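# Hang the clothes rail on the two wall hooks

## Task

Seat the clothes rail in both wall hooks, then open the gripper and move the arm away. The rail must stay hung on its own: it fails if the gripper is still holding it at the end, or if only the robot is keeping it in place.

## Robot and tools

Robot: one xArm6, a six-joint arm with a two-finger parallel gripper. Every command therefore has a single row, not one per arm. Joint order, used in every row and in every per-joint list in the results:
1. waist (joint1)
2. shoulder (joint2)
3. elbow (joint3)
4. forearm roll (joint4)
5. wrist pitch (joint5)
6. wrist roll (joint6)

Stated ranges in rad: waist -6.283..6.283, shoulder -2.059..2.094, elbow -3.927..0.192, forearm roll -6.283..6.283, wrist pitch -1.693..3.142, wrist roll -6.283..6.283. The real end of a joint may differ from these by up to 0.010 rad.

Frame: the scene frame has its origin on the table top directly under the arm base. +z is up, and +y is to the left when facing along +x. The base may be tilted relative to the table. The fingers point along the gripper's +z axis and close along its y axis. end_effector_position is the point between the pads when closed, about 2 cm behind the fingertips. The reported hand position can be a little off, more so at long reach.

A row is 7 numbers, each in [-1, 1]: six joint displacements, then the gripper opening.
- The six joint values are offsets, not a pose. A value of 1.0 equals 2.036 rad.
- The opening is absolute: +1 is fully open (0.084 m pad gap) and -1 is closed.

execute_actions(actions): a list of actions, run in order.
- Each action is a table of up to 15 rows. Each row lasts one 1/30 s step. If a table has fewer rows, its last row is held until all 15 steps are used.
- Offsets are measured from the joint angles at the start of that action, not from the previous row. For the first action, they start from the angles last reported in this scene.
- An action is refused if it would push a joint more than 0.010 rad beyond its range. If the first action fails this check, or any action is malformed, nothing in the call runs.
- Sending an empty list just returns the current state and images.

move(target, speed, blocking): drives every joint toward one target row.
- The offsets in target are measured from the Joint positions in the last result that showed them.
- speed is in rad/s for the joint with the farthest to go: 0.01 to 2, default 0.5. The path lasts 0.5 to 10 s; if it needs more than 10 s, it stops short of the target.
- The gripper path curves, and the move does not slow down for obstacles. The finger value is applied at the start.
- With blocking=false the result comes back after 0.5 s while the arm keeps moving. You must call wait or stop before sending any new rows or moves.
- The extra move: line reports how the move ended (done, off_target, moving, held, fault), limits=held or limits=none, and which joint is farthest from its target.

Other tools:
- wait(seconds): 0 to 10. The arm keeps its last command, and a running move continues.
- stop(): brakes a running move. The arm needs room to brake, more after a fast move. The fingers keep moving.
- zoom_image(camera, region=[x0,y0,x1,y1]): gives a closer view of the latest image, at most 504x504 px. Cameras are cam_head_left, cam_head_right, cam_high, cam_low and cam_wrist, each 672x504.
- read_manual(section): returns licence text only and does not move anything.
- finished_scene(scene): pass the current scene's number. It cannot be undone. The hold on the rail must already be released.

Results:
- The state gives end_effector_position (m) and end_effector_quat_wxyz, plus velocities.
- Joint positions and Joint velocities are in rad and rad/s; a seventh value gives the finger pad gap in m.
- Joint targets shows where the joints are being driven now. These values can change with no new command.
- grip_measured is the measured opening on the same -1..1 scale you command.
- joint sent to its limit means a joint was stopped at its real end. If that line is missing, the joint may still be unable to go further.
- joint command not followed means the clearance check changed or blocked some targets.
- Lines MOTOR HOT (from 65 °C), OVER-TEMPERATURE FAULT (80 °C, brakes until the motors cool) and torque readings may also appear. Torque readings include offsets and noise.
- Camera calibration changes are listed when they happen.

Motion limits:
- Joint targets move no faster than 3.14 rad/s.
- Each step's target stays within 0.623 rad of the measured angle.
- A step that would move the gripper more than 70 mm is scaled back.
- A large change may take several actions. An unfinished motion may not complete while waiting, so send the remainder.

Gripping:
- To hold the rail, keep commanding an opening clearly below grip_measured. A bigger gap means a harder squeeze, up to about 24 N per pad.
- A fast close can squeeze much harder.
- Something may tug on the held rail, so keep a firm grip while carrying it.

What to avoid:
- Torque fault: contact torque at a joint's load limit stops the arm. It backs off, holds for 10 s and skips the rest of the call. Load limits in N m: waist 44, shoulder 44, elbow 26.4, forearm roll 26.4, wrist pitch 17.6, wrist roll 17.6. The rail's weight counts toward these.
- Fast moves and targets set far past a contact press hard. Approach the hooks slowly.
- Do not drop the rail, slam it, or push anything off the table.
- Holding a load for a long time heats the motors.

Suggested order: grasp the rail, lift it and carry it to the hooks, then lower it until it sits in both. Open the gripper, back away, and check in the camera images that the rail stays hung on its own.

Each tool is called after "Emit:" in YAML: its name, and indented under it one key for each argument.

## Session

Emit:
execute_actions:
  actions: []

Scene clock: 0.00 s.
end_effector_position=(+0.4299, +0.0620, +0.3379) grip_measured=+1.00 end_effector_quat_wxyz=(-0.009, -0.404, +0.915, -0.007) end_effector_velocity=(+0.000, -0.000, -0.000) end_effector_angular_velocity=(+0.000, +0.000, -0.001)
Joint names: [waist, shoulder, elbow, forearm roll, wrist pitch, wrist roll]
Joint positions: [ 0.015 -0.289 -1.16   0.201  1.418  2.146  0.084]
Joint velocities: [-0.001  0.     0.     0.    -0.     0.     0.   ]
Joint torques (N m, as the arm reports them, + toward a larger angle): no reading
Motor temperatures (°C, as the motors report them): [32 30 31 27 34 36]
Joint targets: [0.015 -0.289 -1.160 0.201 1.418 2.146]
camera_calibration (this result's frames):
cam_wrist: T_world_to_cam=[[-0.738578, 0.674129, 0.0072282, 0.307178], [0.67388, 0.738534, -0.0213101, -0.253277], [-0.019704, -0.0108682, -0.999747, 0.477921], [0, 0, 0, 1]] pos_world=[0.40697, -0.0148302, 0.470182]

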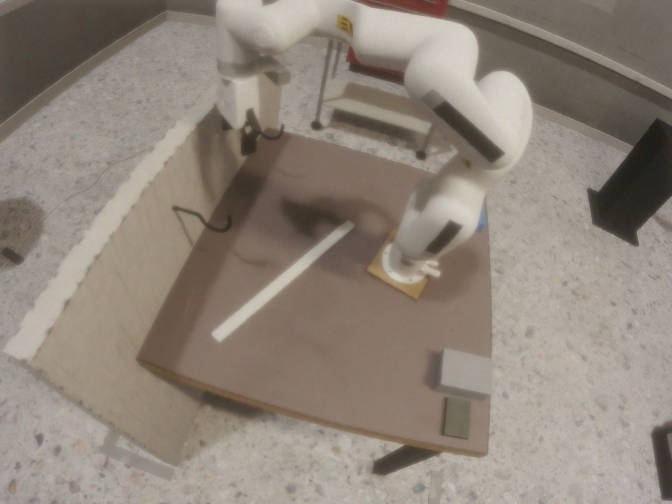

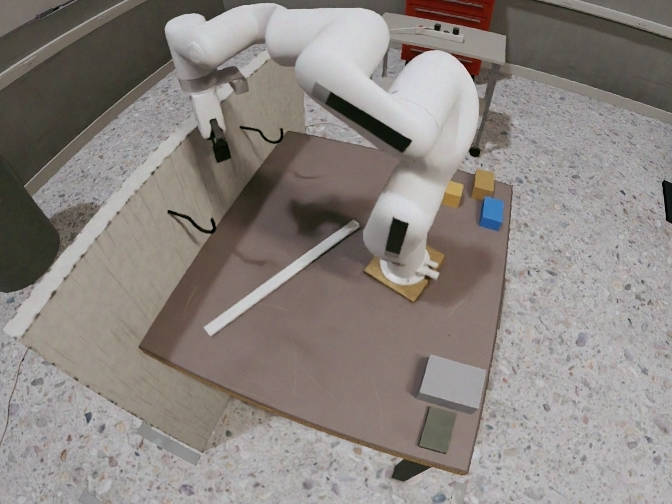

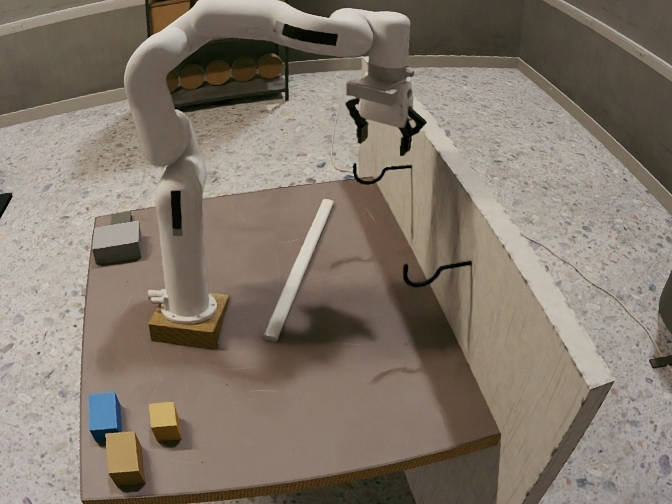

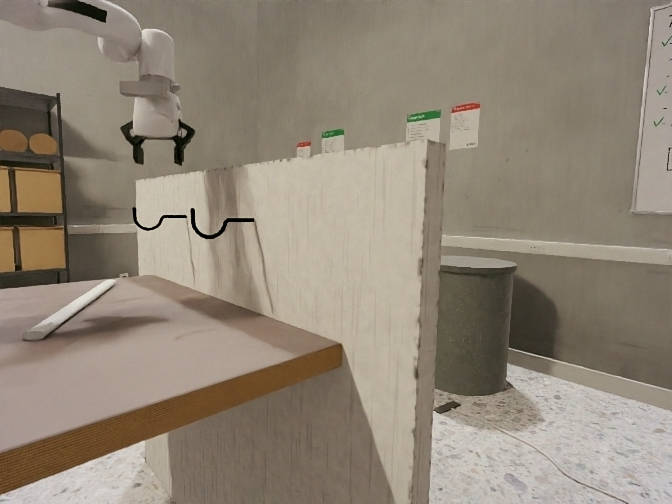

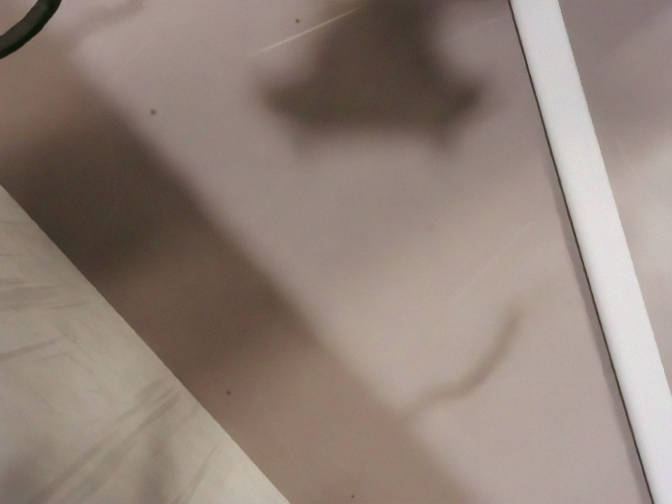

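Emit:
move:
  target: [0.222,-0.0647,0.466,0.07,-0.4353,-0.0238,1.0]
  speed: 1.0

Scene clock: 78.23 s.
end_effector_position=(+0.2845, +0.1252, +0.0599) grip_measured=+1.00 end_effector_quat_wxyz=(-0.004, -0.510, +0.860, -0.003) end_effector_velocity=(-0.005, -0.002, -0.004) end_effector_angular_velocity=(-0.003, +0.011, -0.000)
Joint names: [waist, shoulder, elbow, forearm roll, wrist pitch, wrist roll]
Joint positions: [ 0.466 -0.42  -0.213  0.344  0.532  2.097  0.084]
Joint velocities: [0.002 0.001 0.011 0.    0.    0.    0.   ]
Joint torques (N m, as the arm reports them, + toward a larger angle): [ -2.93 -10.06 -11.36   0.23  -2.5    0.3 ]
Motor temperatures (°C, as the motors report them): [32 31 35 27 34 36]
Joint targets: [0.467 -0.420 -0.212 0.344 0.532 2.097]
move: done; limits=none; farthest joint: the elbow, 0.002 radians from its target (0.949 radians at the start)
camera_calibration (this result's frames):
cam_wrist: T_world_to_cam=[[-0.877538, 0.479359, 0.0119468, 0.222805], [0.479267, 0.877614, -0.00985323, -0.170684], [-0.015208, -0.00292085, -0.99988, 0.195528], [0, 0, 0, 1]] pos_world=[0.280296, 0.043562, 0.191161]

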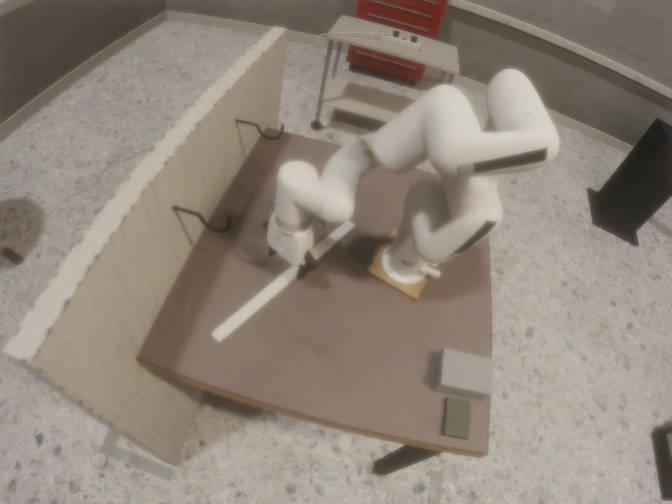

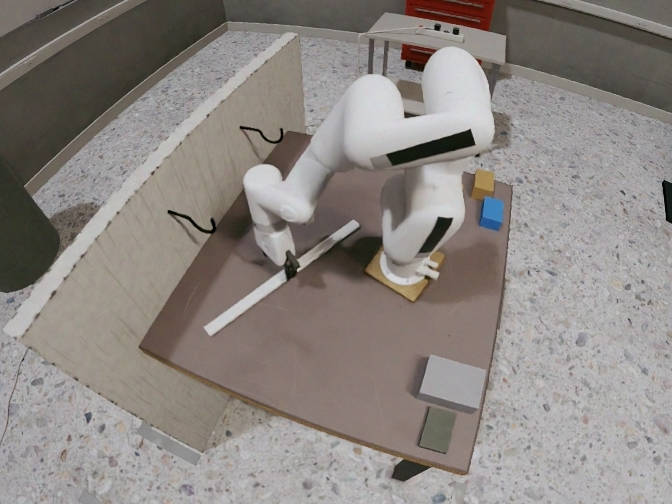

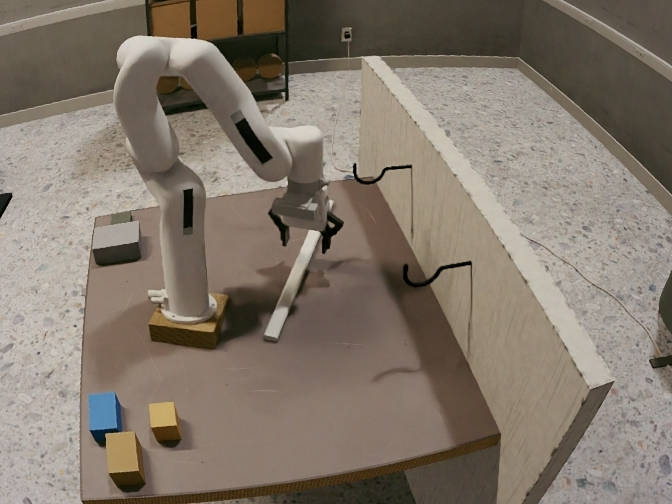

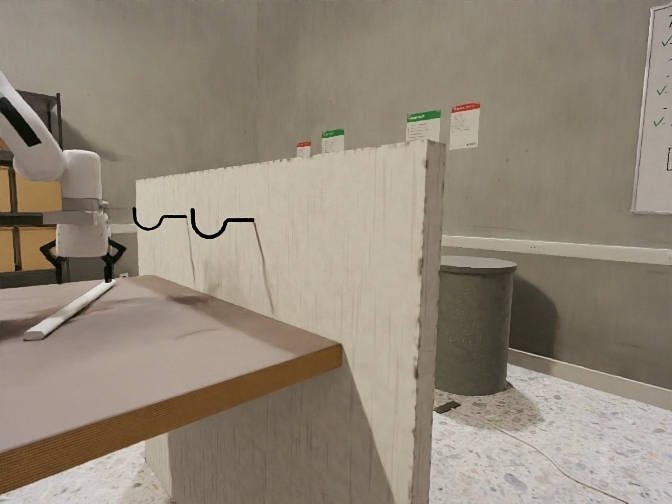

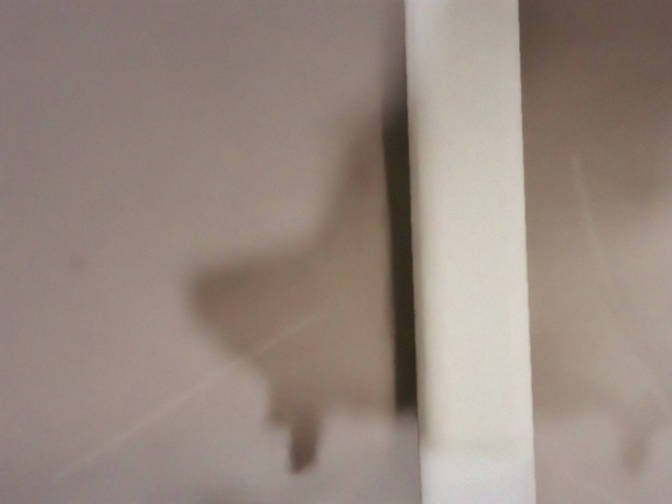

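Emit:
move:
  target: [0.0403,0.0846,0.0047,0.0703,-0.0897,-0.058,1.0]
  speed: 0.3

Emit:
zoom_image:
  camera: "cam_low"
  region: [0, 220, 180, 350]

Scene clock: 133.20 s.
end_effector_position=(+0.2791, +0.1275, +0.0209) grip_measured=+1.00 end_effector_quat_wxyz=(-0.004, -0.527, +0.850, -0.003) end_effector_velocity=(-0.001, -0.000, -0.001) end_effector_angular_velocity=(-0.001, +0.003, -0.000)
Joint names: [waist, shoulder, elbow, forearm roll, wrist pitch, wrist roll]
Joint positions: [ 0.548 -0.249 -0.204  0.487  0.35   1.979  0.084]
Joint velocities: [ 0.002  0.002  0.001  0.001 -0.     0.001  0.   ]
Joint torques (N m, as the arm reports them, + toward a larger angle): [ -3.05 -11.81  -8.47   0.49  -2.69   0.13]
Motor temperatures (°C, as the motors report them): [32 30 34 27 35 36]
Joint targets: [0.548 -0.248 -0.204 0.487 0.350 1.979]
move: done; limits=none; farthest joint: the shoulder, 0.001 radians from its target (0.173 radians at the start)
camera_calibration (this result's frames):
cam_wrist: T_world_to_cam=[[-0.895138, 0.44561, 0.0126495, 0.226578], [0.445508, 0.89522, -0.0101672, -0.16328], [-0.0158547, -0.00346561, -0.999868, 0.156678], [0, 0, 0, 1]] pos_world=[0.278046, 0.045749, 0.152131]

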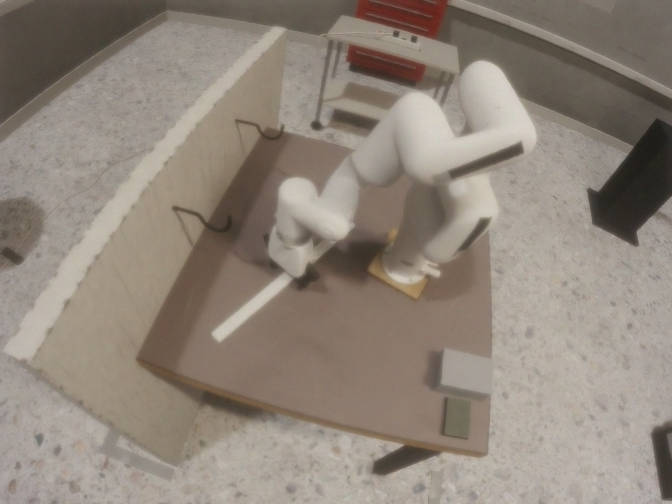

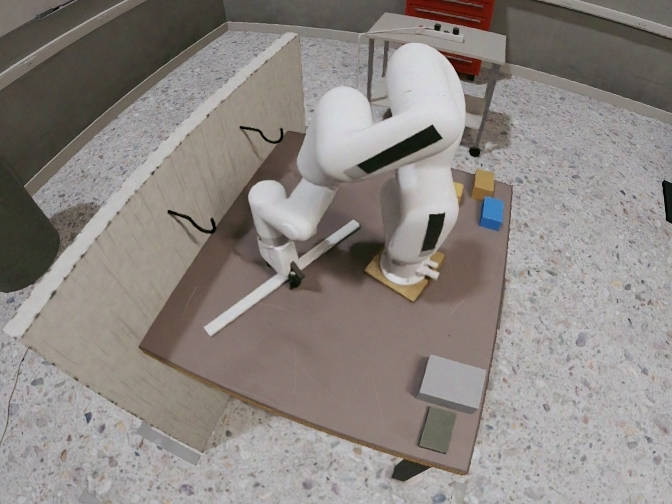

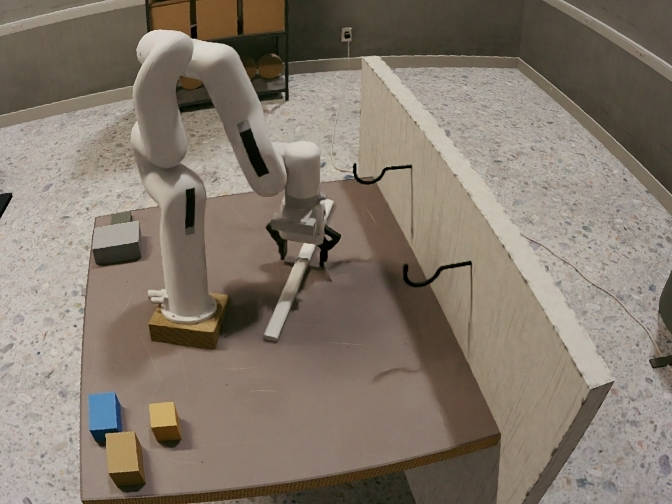

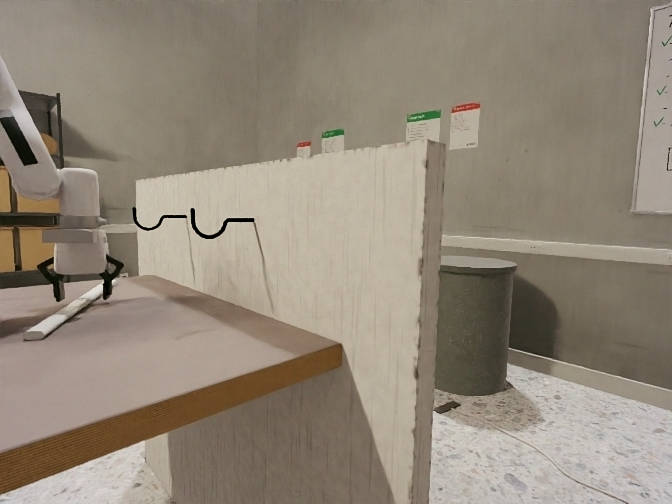

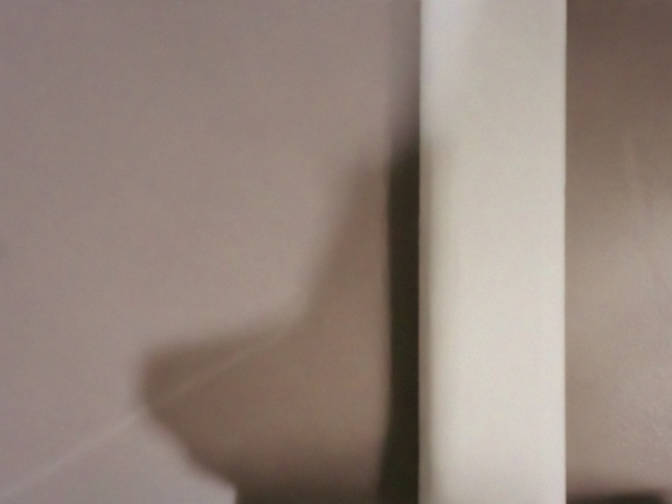

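Region (0, 220, 180, 350) of cam_low's 672x504 image, scaled by 2.800, with more detail than that image has.

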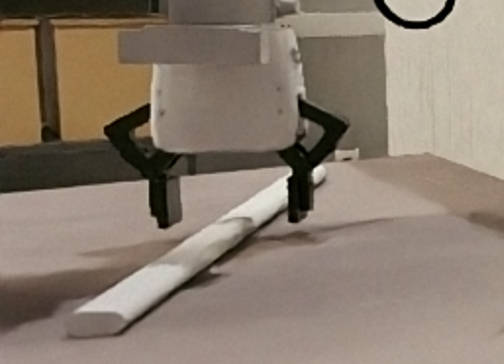

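Emit:
execute_actions:
  actions:
    - [[0,0,0,0,0,0,0.8],[0,0,0,0,0,0,0.65],[0,0,0,0,0,0,0.5],[0,0,0,0,0,0,0.35],[0,0,0,0,0,0,0.2],[0,0,0,0,0,0,0.08],[0,0,0,0,0,0,-0.04],[0,0,0,0,0,0,-0.13],[0,0,0,0,0,0,-0.2],[0,0,0,0,0,0,-0.25],[0,0,0,0,0,0,-0.3],[0,0,0,0,0,0,-0.35],[0,0,0,0,0,0,-0.4],[0,0,0,0,0,0,-0.47],[0,0,0,0,0,0,-0.55]]
    - [[0,0,0,0,0,0,-0.63],[0,0,0,0,0,0,-0.71],[0,0,0,0,0,0,-0.8],[0,0,0,0,0,0,-0.9],[0,0,0,0,0,0,-1]]

Scene clock: 144.77 s.
end_effector_position=(+0.2796, +0.1277, +0.0212) grip_measured=-0.34 end_effector_quat_wxyz=(-0.004, -0.527, +0.850, -0.003) end_effector_velocity=(+0.000, +0.001, +0.000) end_effector_angular_velocity=(+0.000, -0.001, +0.001)
Joint names: [waist, shoulder, elbow, forearm roll, wrist pitch, wrist roll]
Joint positions: [ 0.548 -0.249 -0.204  0.487  0.349  1.979  0.029]
Joint velocities: [ 0.001 -0.001 -0.    -0.     0.     0.001  0.   ]
Joint torques (N m, as the arm reports them, + toward a larger angle): [ -2.83 -11.25  -7.91   0.44  -2.15   0.24]
Motor temperatures (°C, as the motors report them): [32 30 33 27 35 36]
Joint targets: [0.548 -0.249 -0.204 0.487 0.349 1.979]
camera_calibration (this result's frames):
cam_wrist: T_world_to_cam=[[-0.895145, 0.445624, 0.0116403, 0.226984], [0.445539, 0.895215, -0.00920858, -0.163716], [-0.0145242, -0.00305679, -0.99989, 0.156563], [0, 0, 0, 1]] pos_world=[0.2784, 0.0458899, 0.152396]

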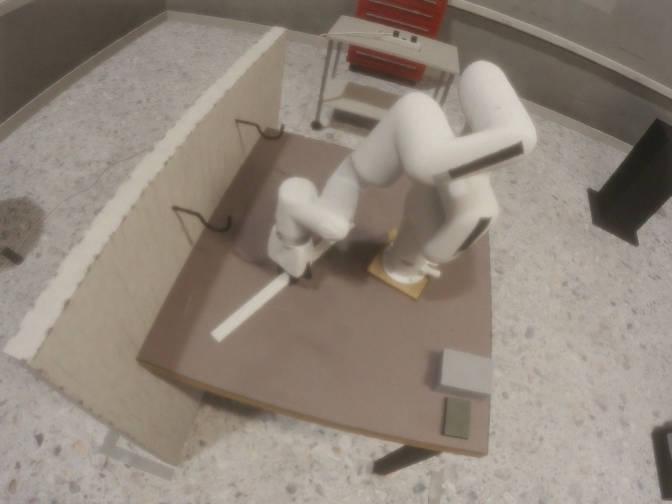

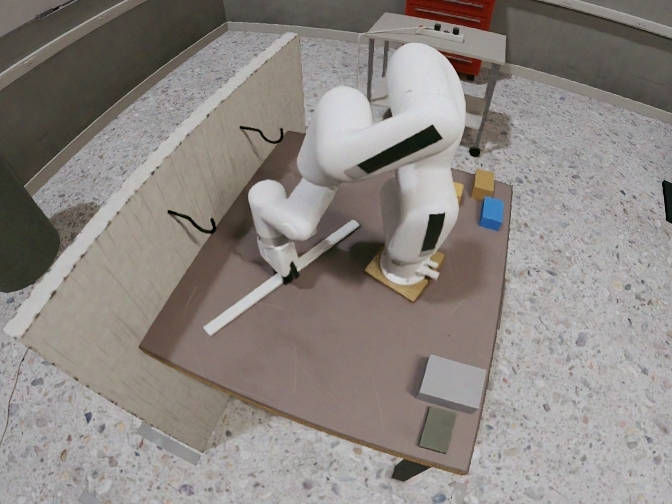

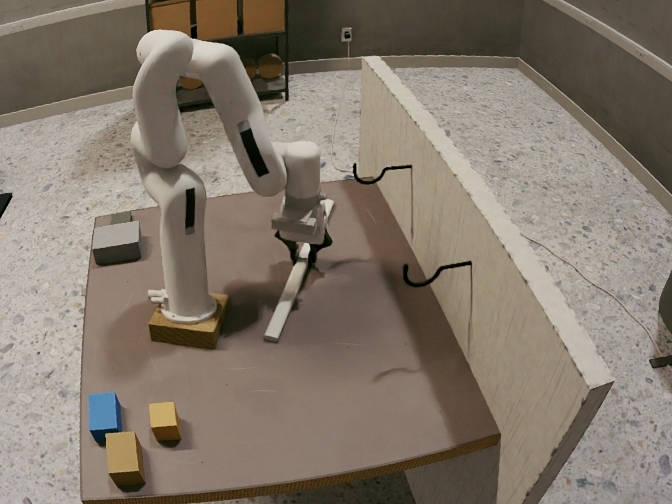

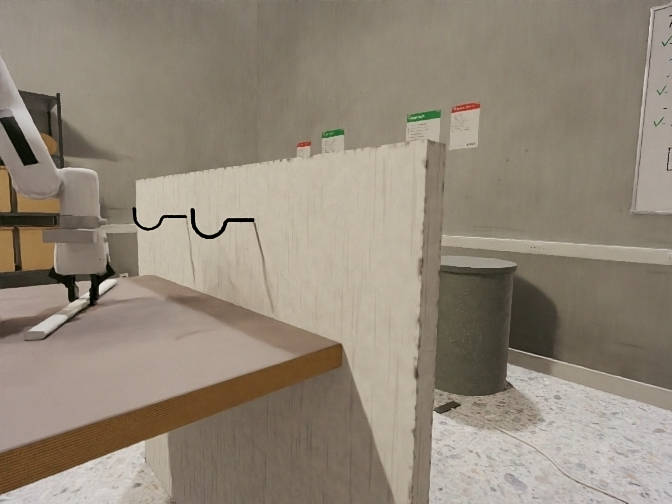

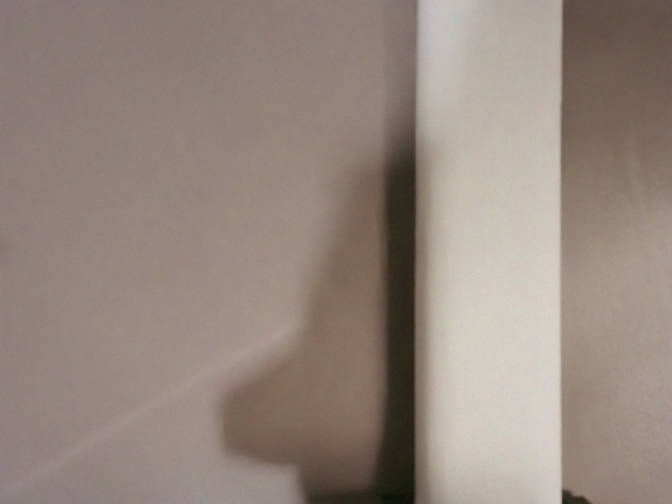

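Emit:
zoom_image:
  camera: "cam_high"
  region: [220, 150, 500, 360]

Emit:
zoom_image:
  camera: "cam_low"
  region: [0, 190, 280, 340]

Emit:
move:
  target: [-0.0398,-0.0843,-0.0036,-0.0704,0.0897,0.0425,-1.0]
  speed: 0.35

Region (220, 150, 500, 360) of cam_high's 672x504 image, scaled by 1.800, with more detail than that image has; it fills the top 378 rows of this view, and the rest is white.

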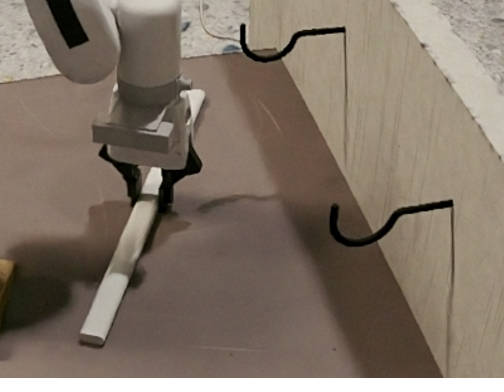

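Region (0, 190, 280, 340) of cam_low's 672x504 image, scaled by 1.800, with more detail than that image has; it fills the top 270 rows of this view, and the rest is white.

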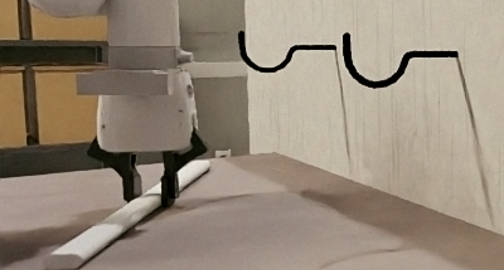

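Scene clock: 173.23 s.
end_effector_position=(+0.2837, +0.1251, +0.0593) grip_measured=-0.34 end_effector_quat_wxyz=(-0.005, -0.524, +0.852, -0.003) end_effector_velocity=(+0.001, +0.001, +0.001) end_effector_angular_velocity=(+0.000, -0.002, +0.001)
Joint names: [waist, shoulder, elbow, forearm roll, wrist pitch, wrist roll]
Joint positions: [ 0.467 -0.42  -0.212  0.343  0.532  2.066  0.029]
Joint velocities: [ 0.    -0.001 -0.002 -0.001  0.     0.001  0.   ]
Joint torques (N m, as the arm reports them, + toward a larger angle): [ -2.75 -10.85 -11.74   0.41  -2.65   0.06]
Motor temperatures (°C, as the motors report them): [32 30 33 27 34 36]
Joint targets: [0.467 -0.421 -0.212 0.343 0.532 2.066]
move: done; limits=none; farthest joint: the waist, 0.000 radians from its target (0.081 radians at the start)
camera_calibration (this result's frames):
cam_wrist: T_world_to_cam=[[-0.892482, 0.450882, 0.0134653, 0.229854], [0.45076, 0.892575, -0.0111659, -0.163866], [-0.0170533, -0.00389578, -0.999847, 0.195578], [0, 0, 0, 1]] pos_world=[0.28234, 0.0433874, 0.190623]

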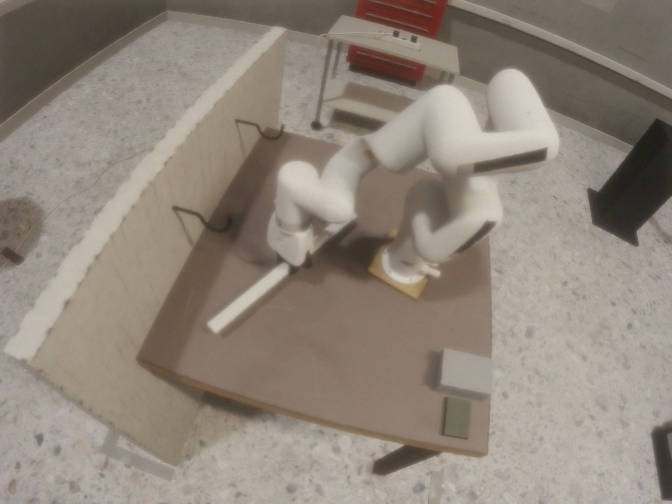

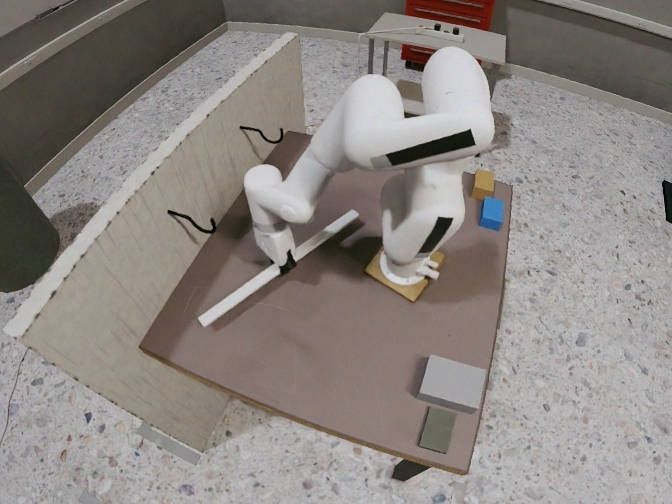

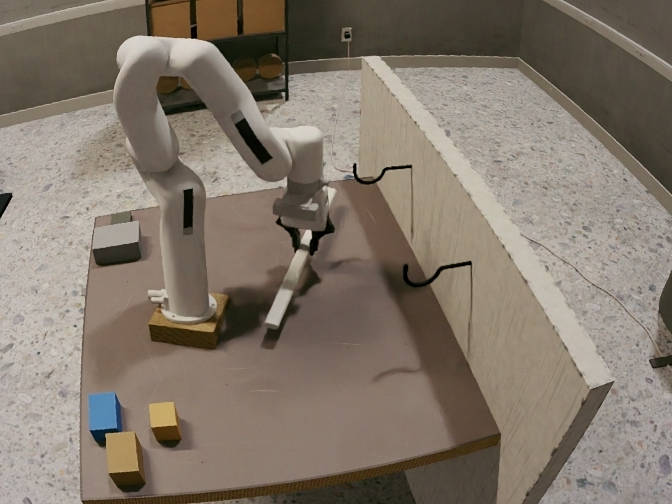

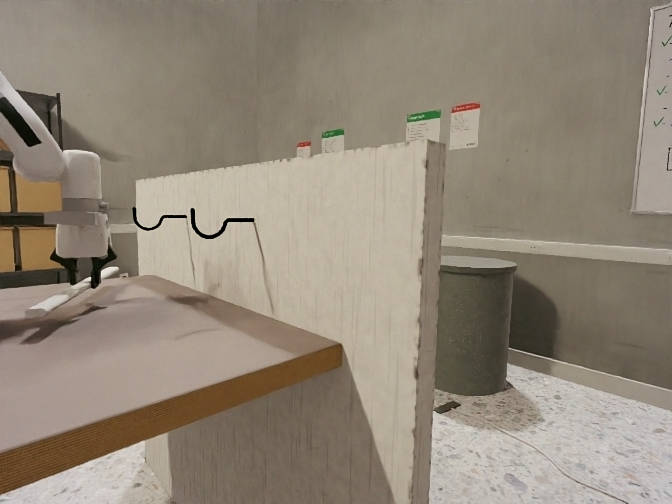

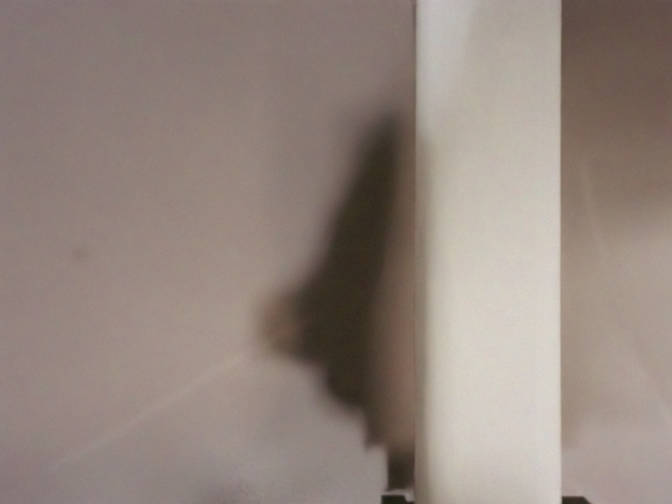

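Emit:
move:
  target: [-0.2981,-0.128,-0.2234,-0.0613,0.4004,-0.4106,-1.0]
  speed: 0.8

Scene clock: 194.47 s.
end_effector_position=(+0.3115, +0.0207, +0.2822) grip_measured=-0.34 end_effector_quat_wxyz=(+0.005, +0.708, -0.707, +0.001) end_effector_velocity=(+0.002, -0.000, +0.004) end_effector_angular_velocity=(-0.004, -0.011, +0.003)
Joint names: [waist, shoulder, elbow, forearm roll, wrist pitch, wrist roll]
Joint positions: [-0.139 -0.68  -0.666  0.219  1.347  1.23   0.029]
Joint velocities: [-0.001 -0.004 -0.008 -0.     0.    -0.002 -0.   ]
Joint torques (N m, as the arm reports them, + toward a larger angle): [ -2.89  -7.48 -16.71   0.19  -2.87   0.03]
Motor temperatures (°C, as the motors report them): [32 30 34 27 35 36]
Joint targets: [-0.140 -0.681 -0.666 0.219 1.347 1.230]
move: done; limits=none; farthest joint: the waist, 0.001 radians from its target (0.607 radians at the start)
camera_calibration (this result's frames):
cam_wrist: T_world_to_cam=[[-0.999825, -0.000838415, 0.0186714, 0.340082], [-0.00100328, 0.999961, -0.00882211, 0.0571107], [-0.0186632, -0.0088393, -0.999787, 0.419031], [0, 0, 0, 1]] pos_world=[0.3479, -0.0531194, 0.413096]

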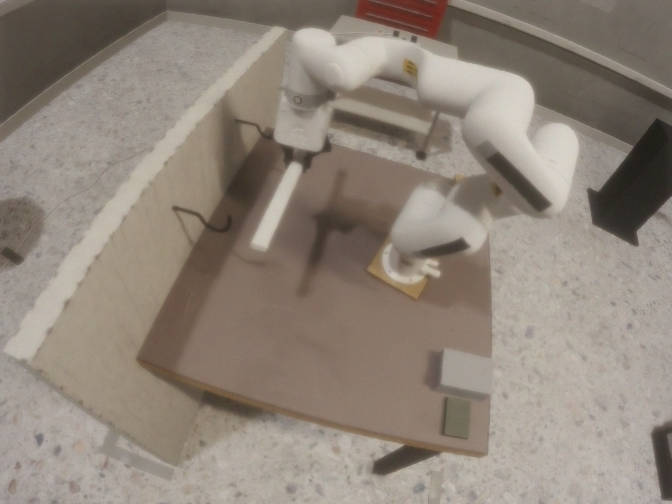

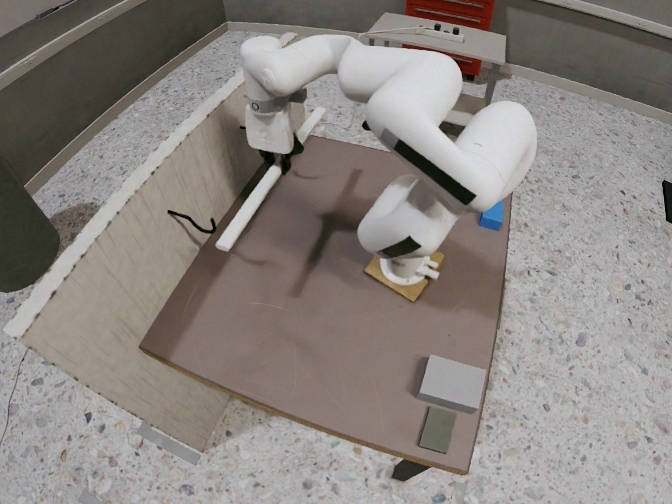

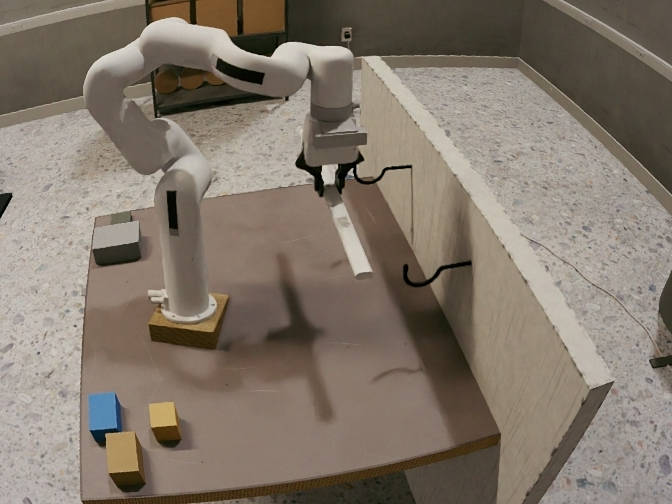

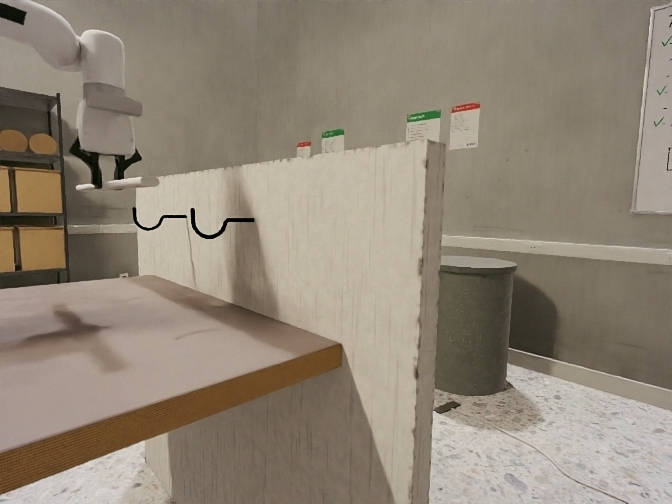

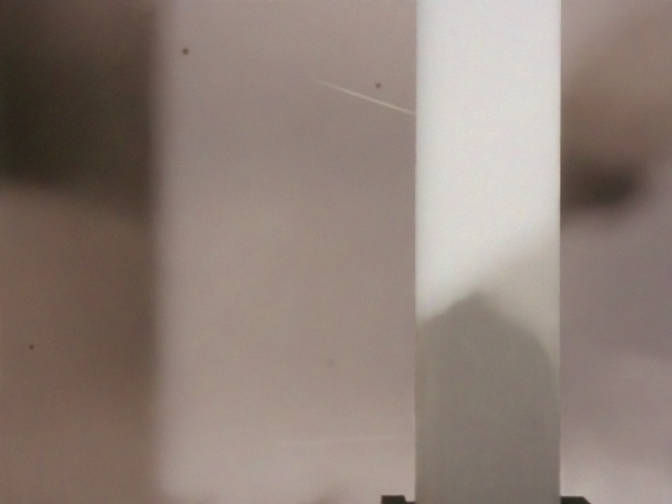

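Emit:
move:
  target: [0.0368,0.2264,-0.1846,0.0022,-0.0486,0.0238,-1.0]
  speed: 0.6

Emit:
zoom_image:
  camera: "cam_high"
  region: [320, 100, 520, 320]

Emit:
zoom_image:
  camera: "cam_head_right"
  region: [120, 60, 340, 280]

Scene clock: 210.60 s.
end_effector_position=(+0.4402, +0.0133, +0.2805) grip_measured=-0.34 end_effector_quat_wxyz=(+0.005, +0.710, -0.705, +0.002) end_effector_velocity=(-0.000, -0.001, -0.002) end_effector_angular_velocity=(+0.001, +0.005, -0.003)
Joint names: [waist, shoulder, elbow, forearm roll, wrist pitch, wrist roll]
Joint positions: [-0.064 -0.22  -1.041  0.223  1.248  1.278  0.029]
Joint velocities: [ 0.     0.005  0.001 -0.    -0.001  0.002 -0.   ]
Joint torques (N m, as the arm reports them, + toward a larger angle): [ -4.76 -17.64 -16.88   0.02  -2.87   0.14]
Motor temperatures (°C, as the motors report them): [32 30 35 27 35 36]
Joint targets: [-0.064 -0.219 -1.041 0.223 1.248 1.278]
move: done; limits=none; farthest joint: the shoulder, 0.001 radians from its target (0.462 radians at the start)
camera_calibration (this result's frames):
cam_wrist: T_world_to_cam=[[-0.99981, -0.00647989, 0.0183581, 0.468874], [-0.0066583, 0.999931, -0.0096739, 0.0674099], [-0.0182942, -0.0097943, -0.999785, 0.419486], [0, 0, 0, 1]] pos_world=[0.476908, -0.0602584, 0.41144]

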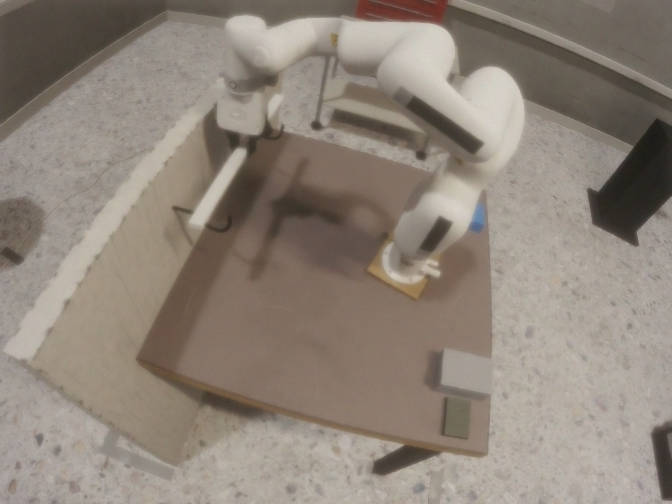

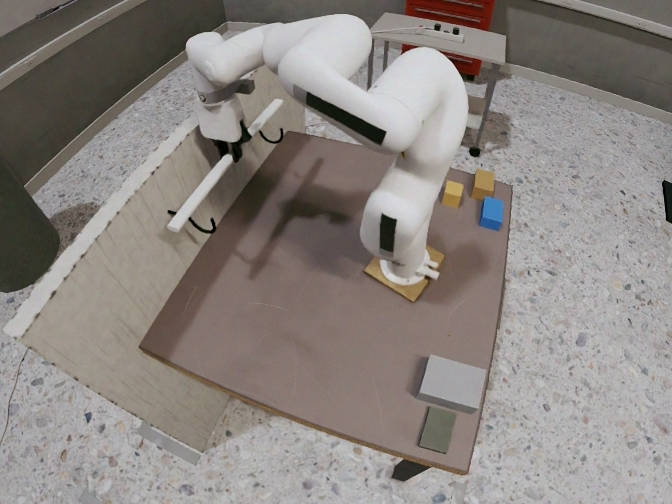

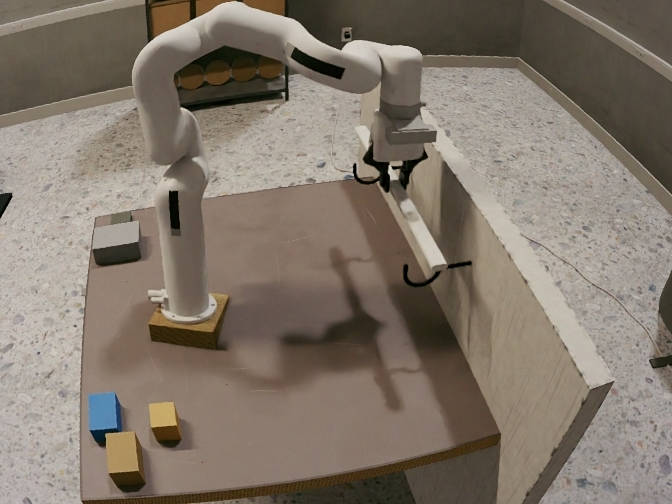

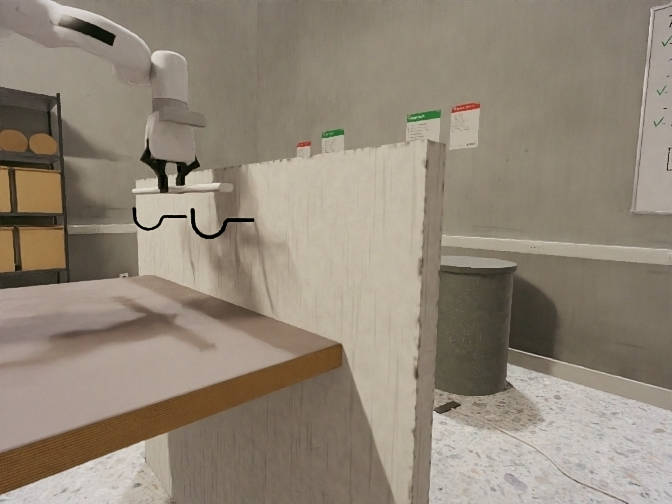

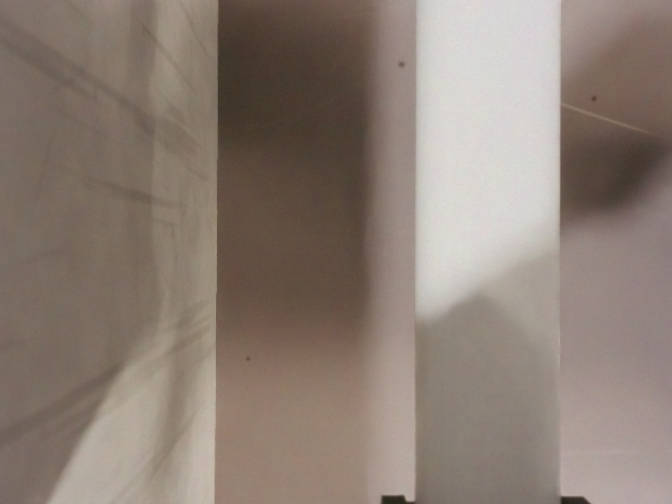

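Region (320, 100, 520, 320) of cam_high's 672x504 image, scaled by 2.291, with more detail than that image has; it fills the left 458 columns of this view, and the rest is white.

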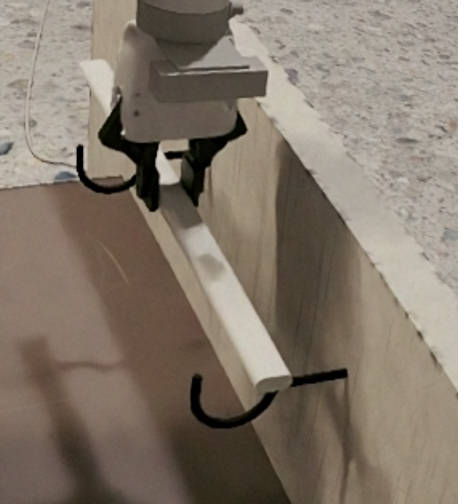

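Region (120, 60, 340, 280) of cam_head_right's 672x504 image, scaled by 2.291, with more detail than that image has.

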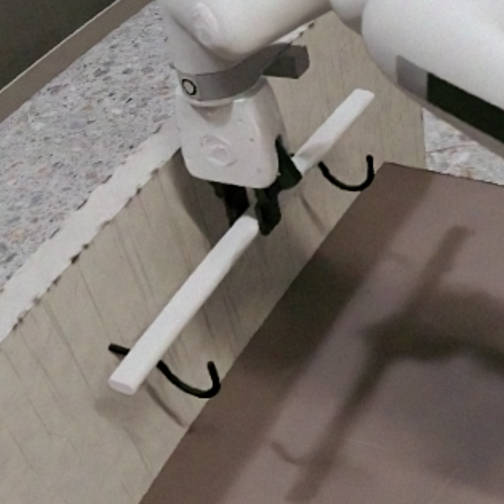

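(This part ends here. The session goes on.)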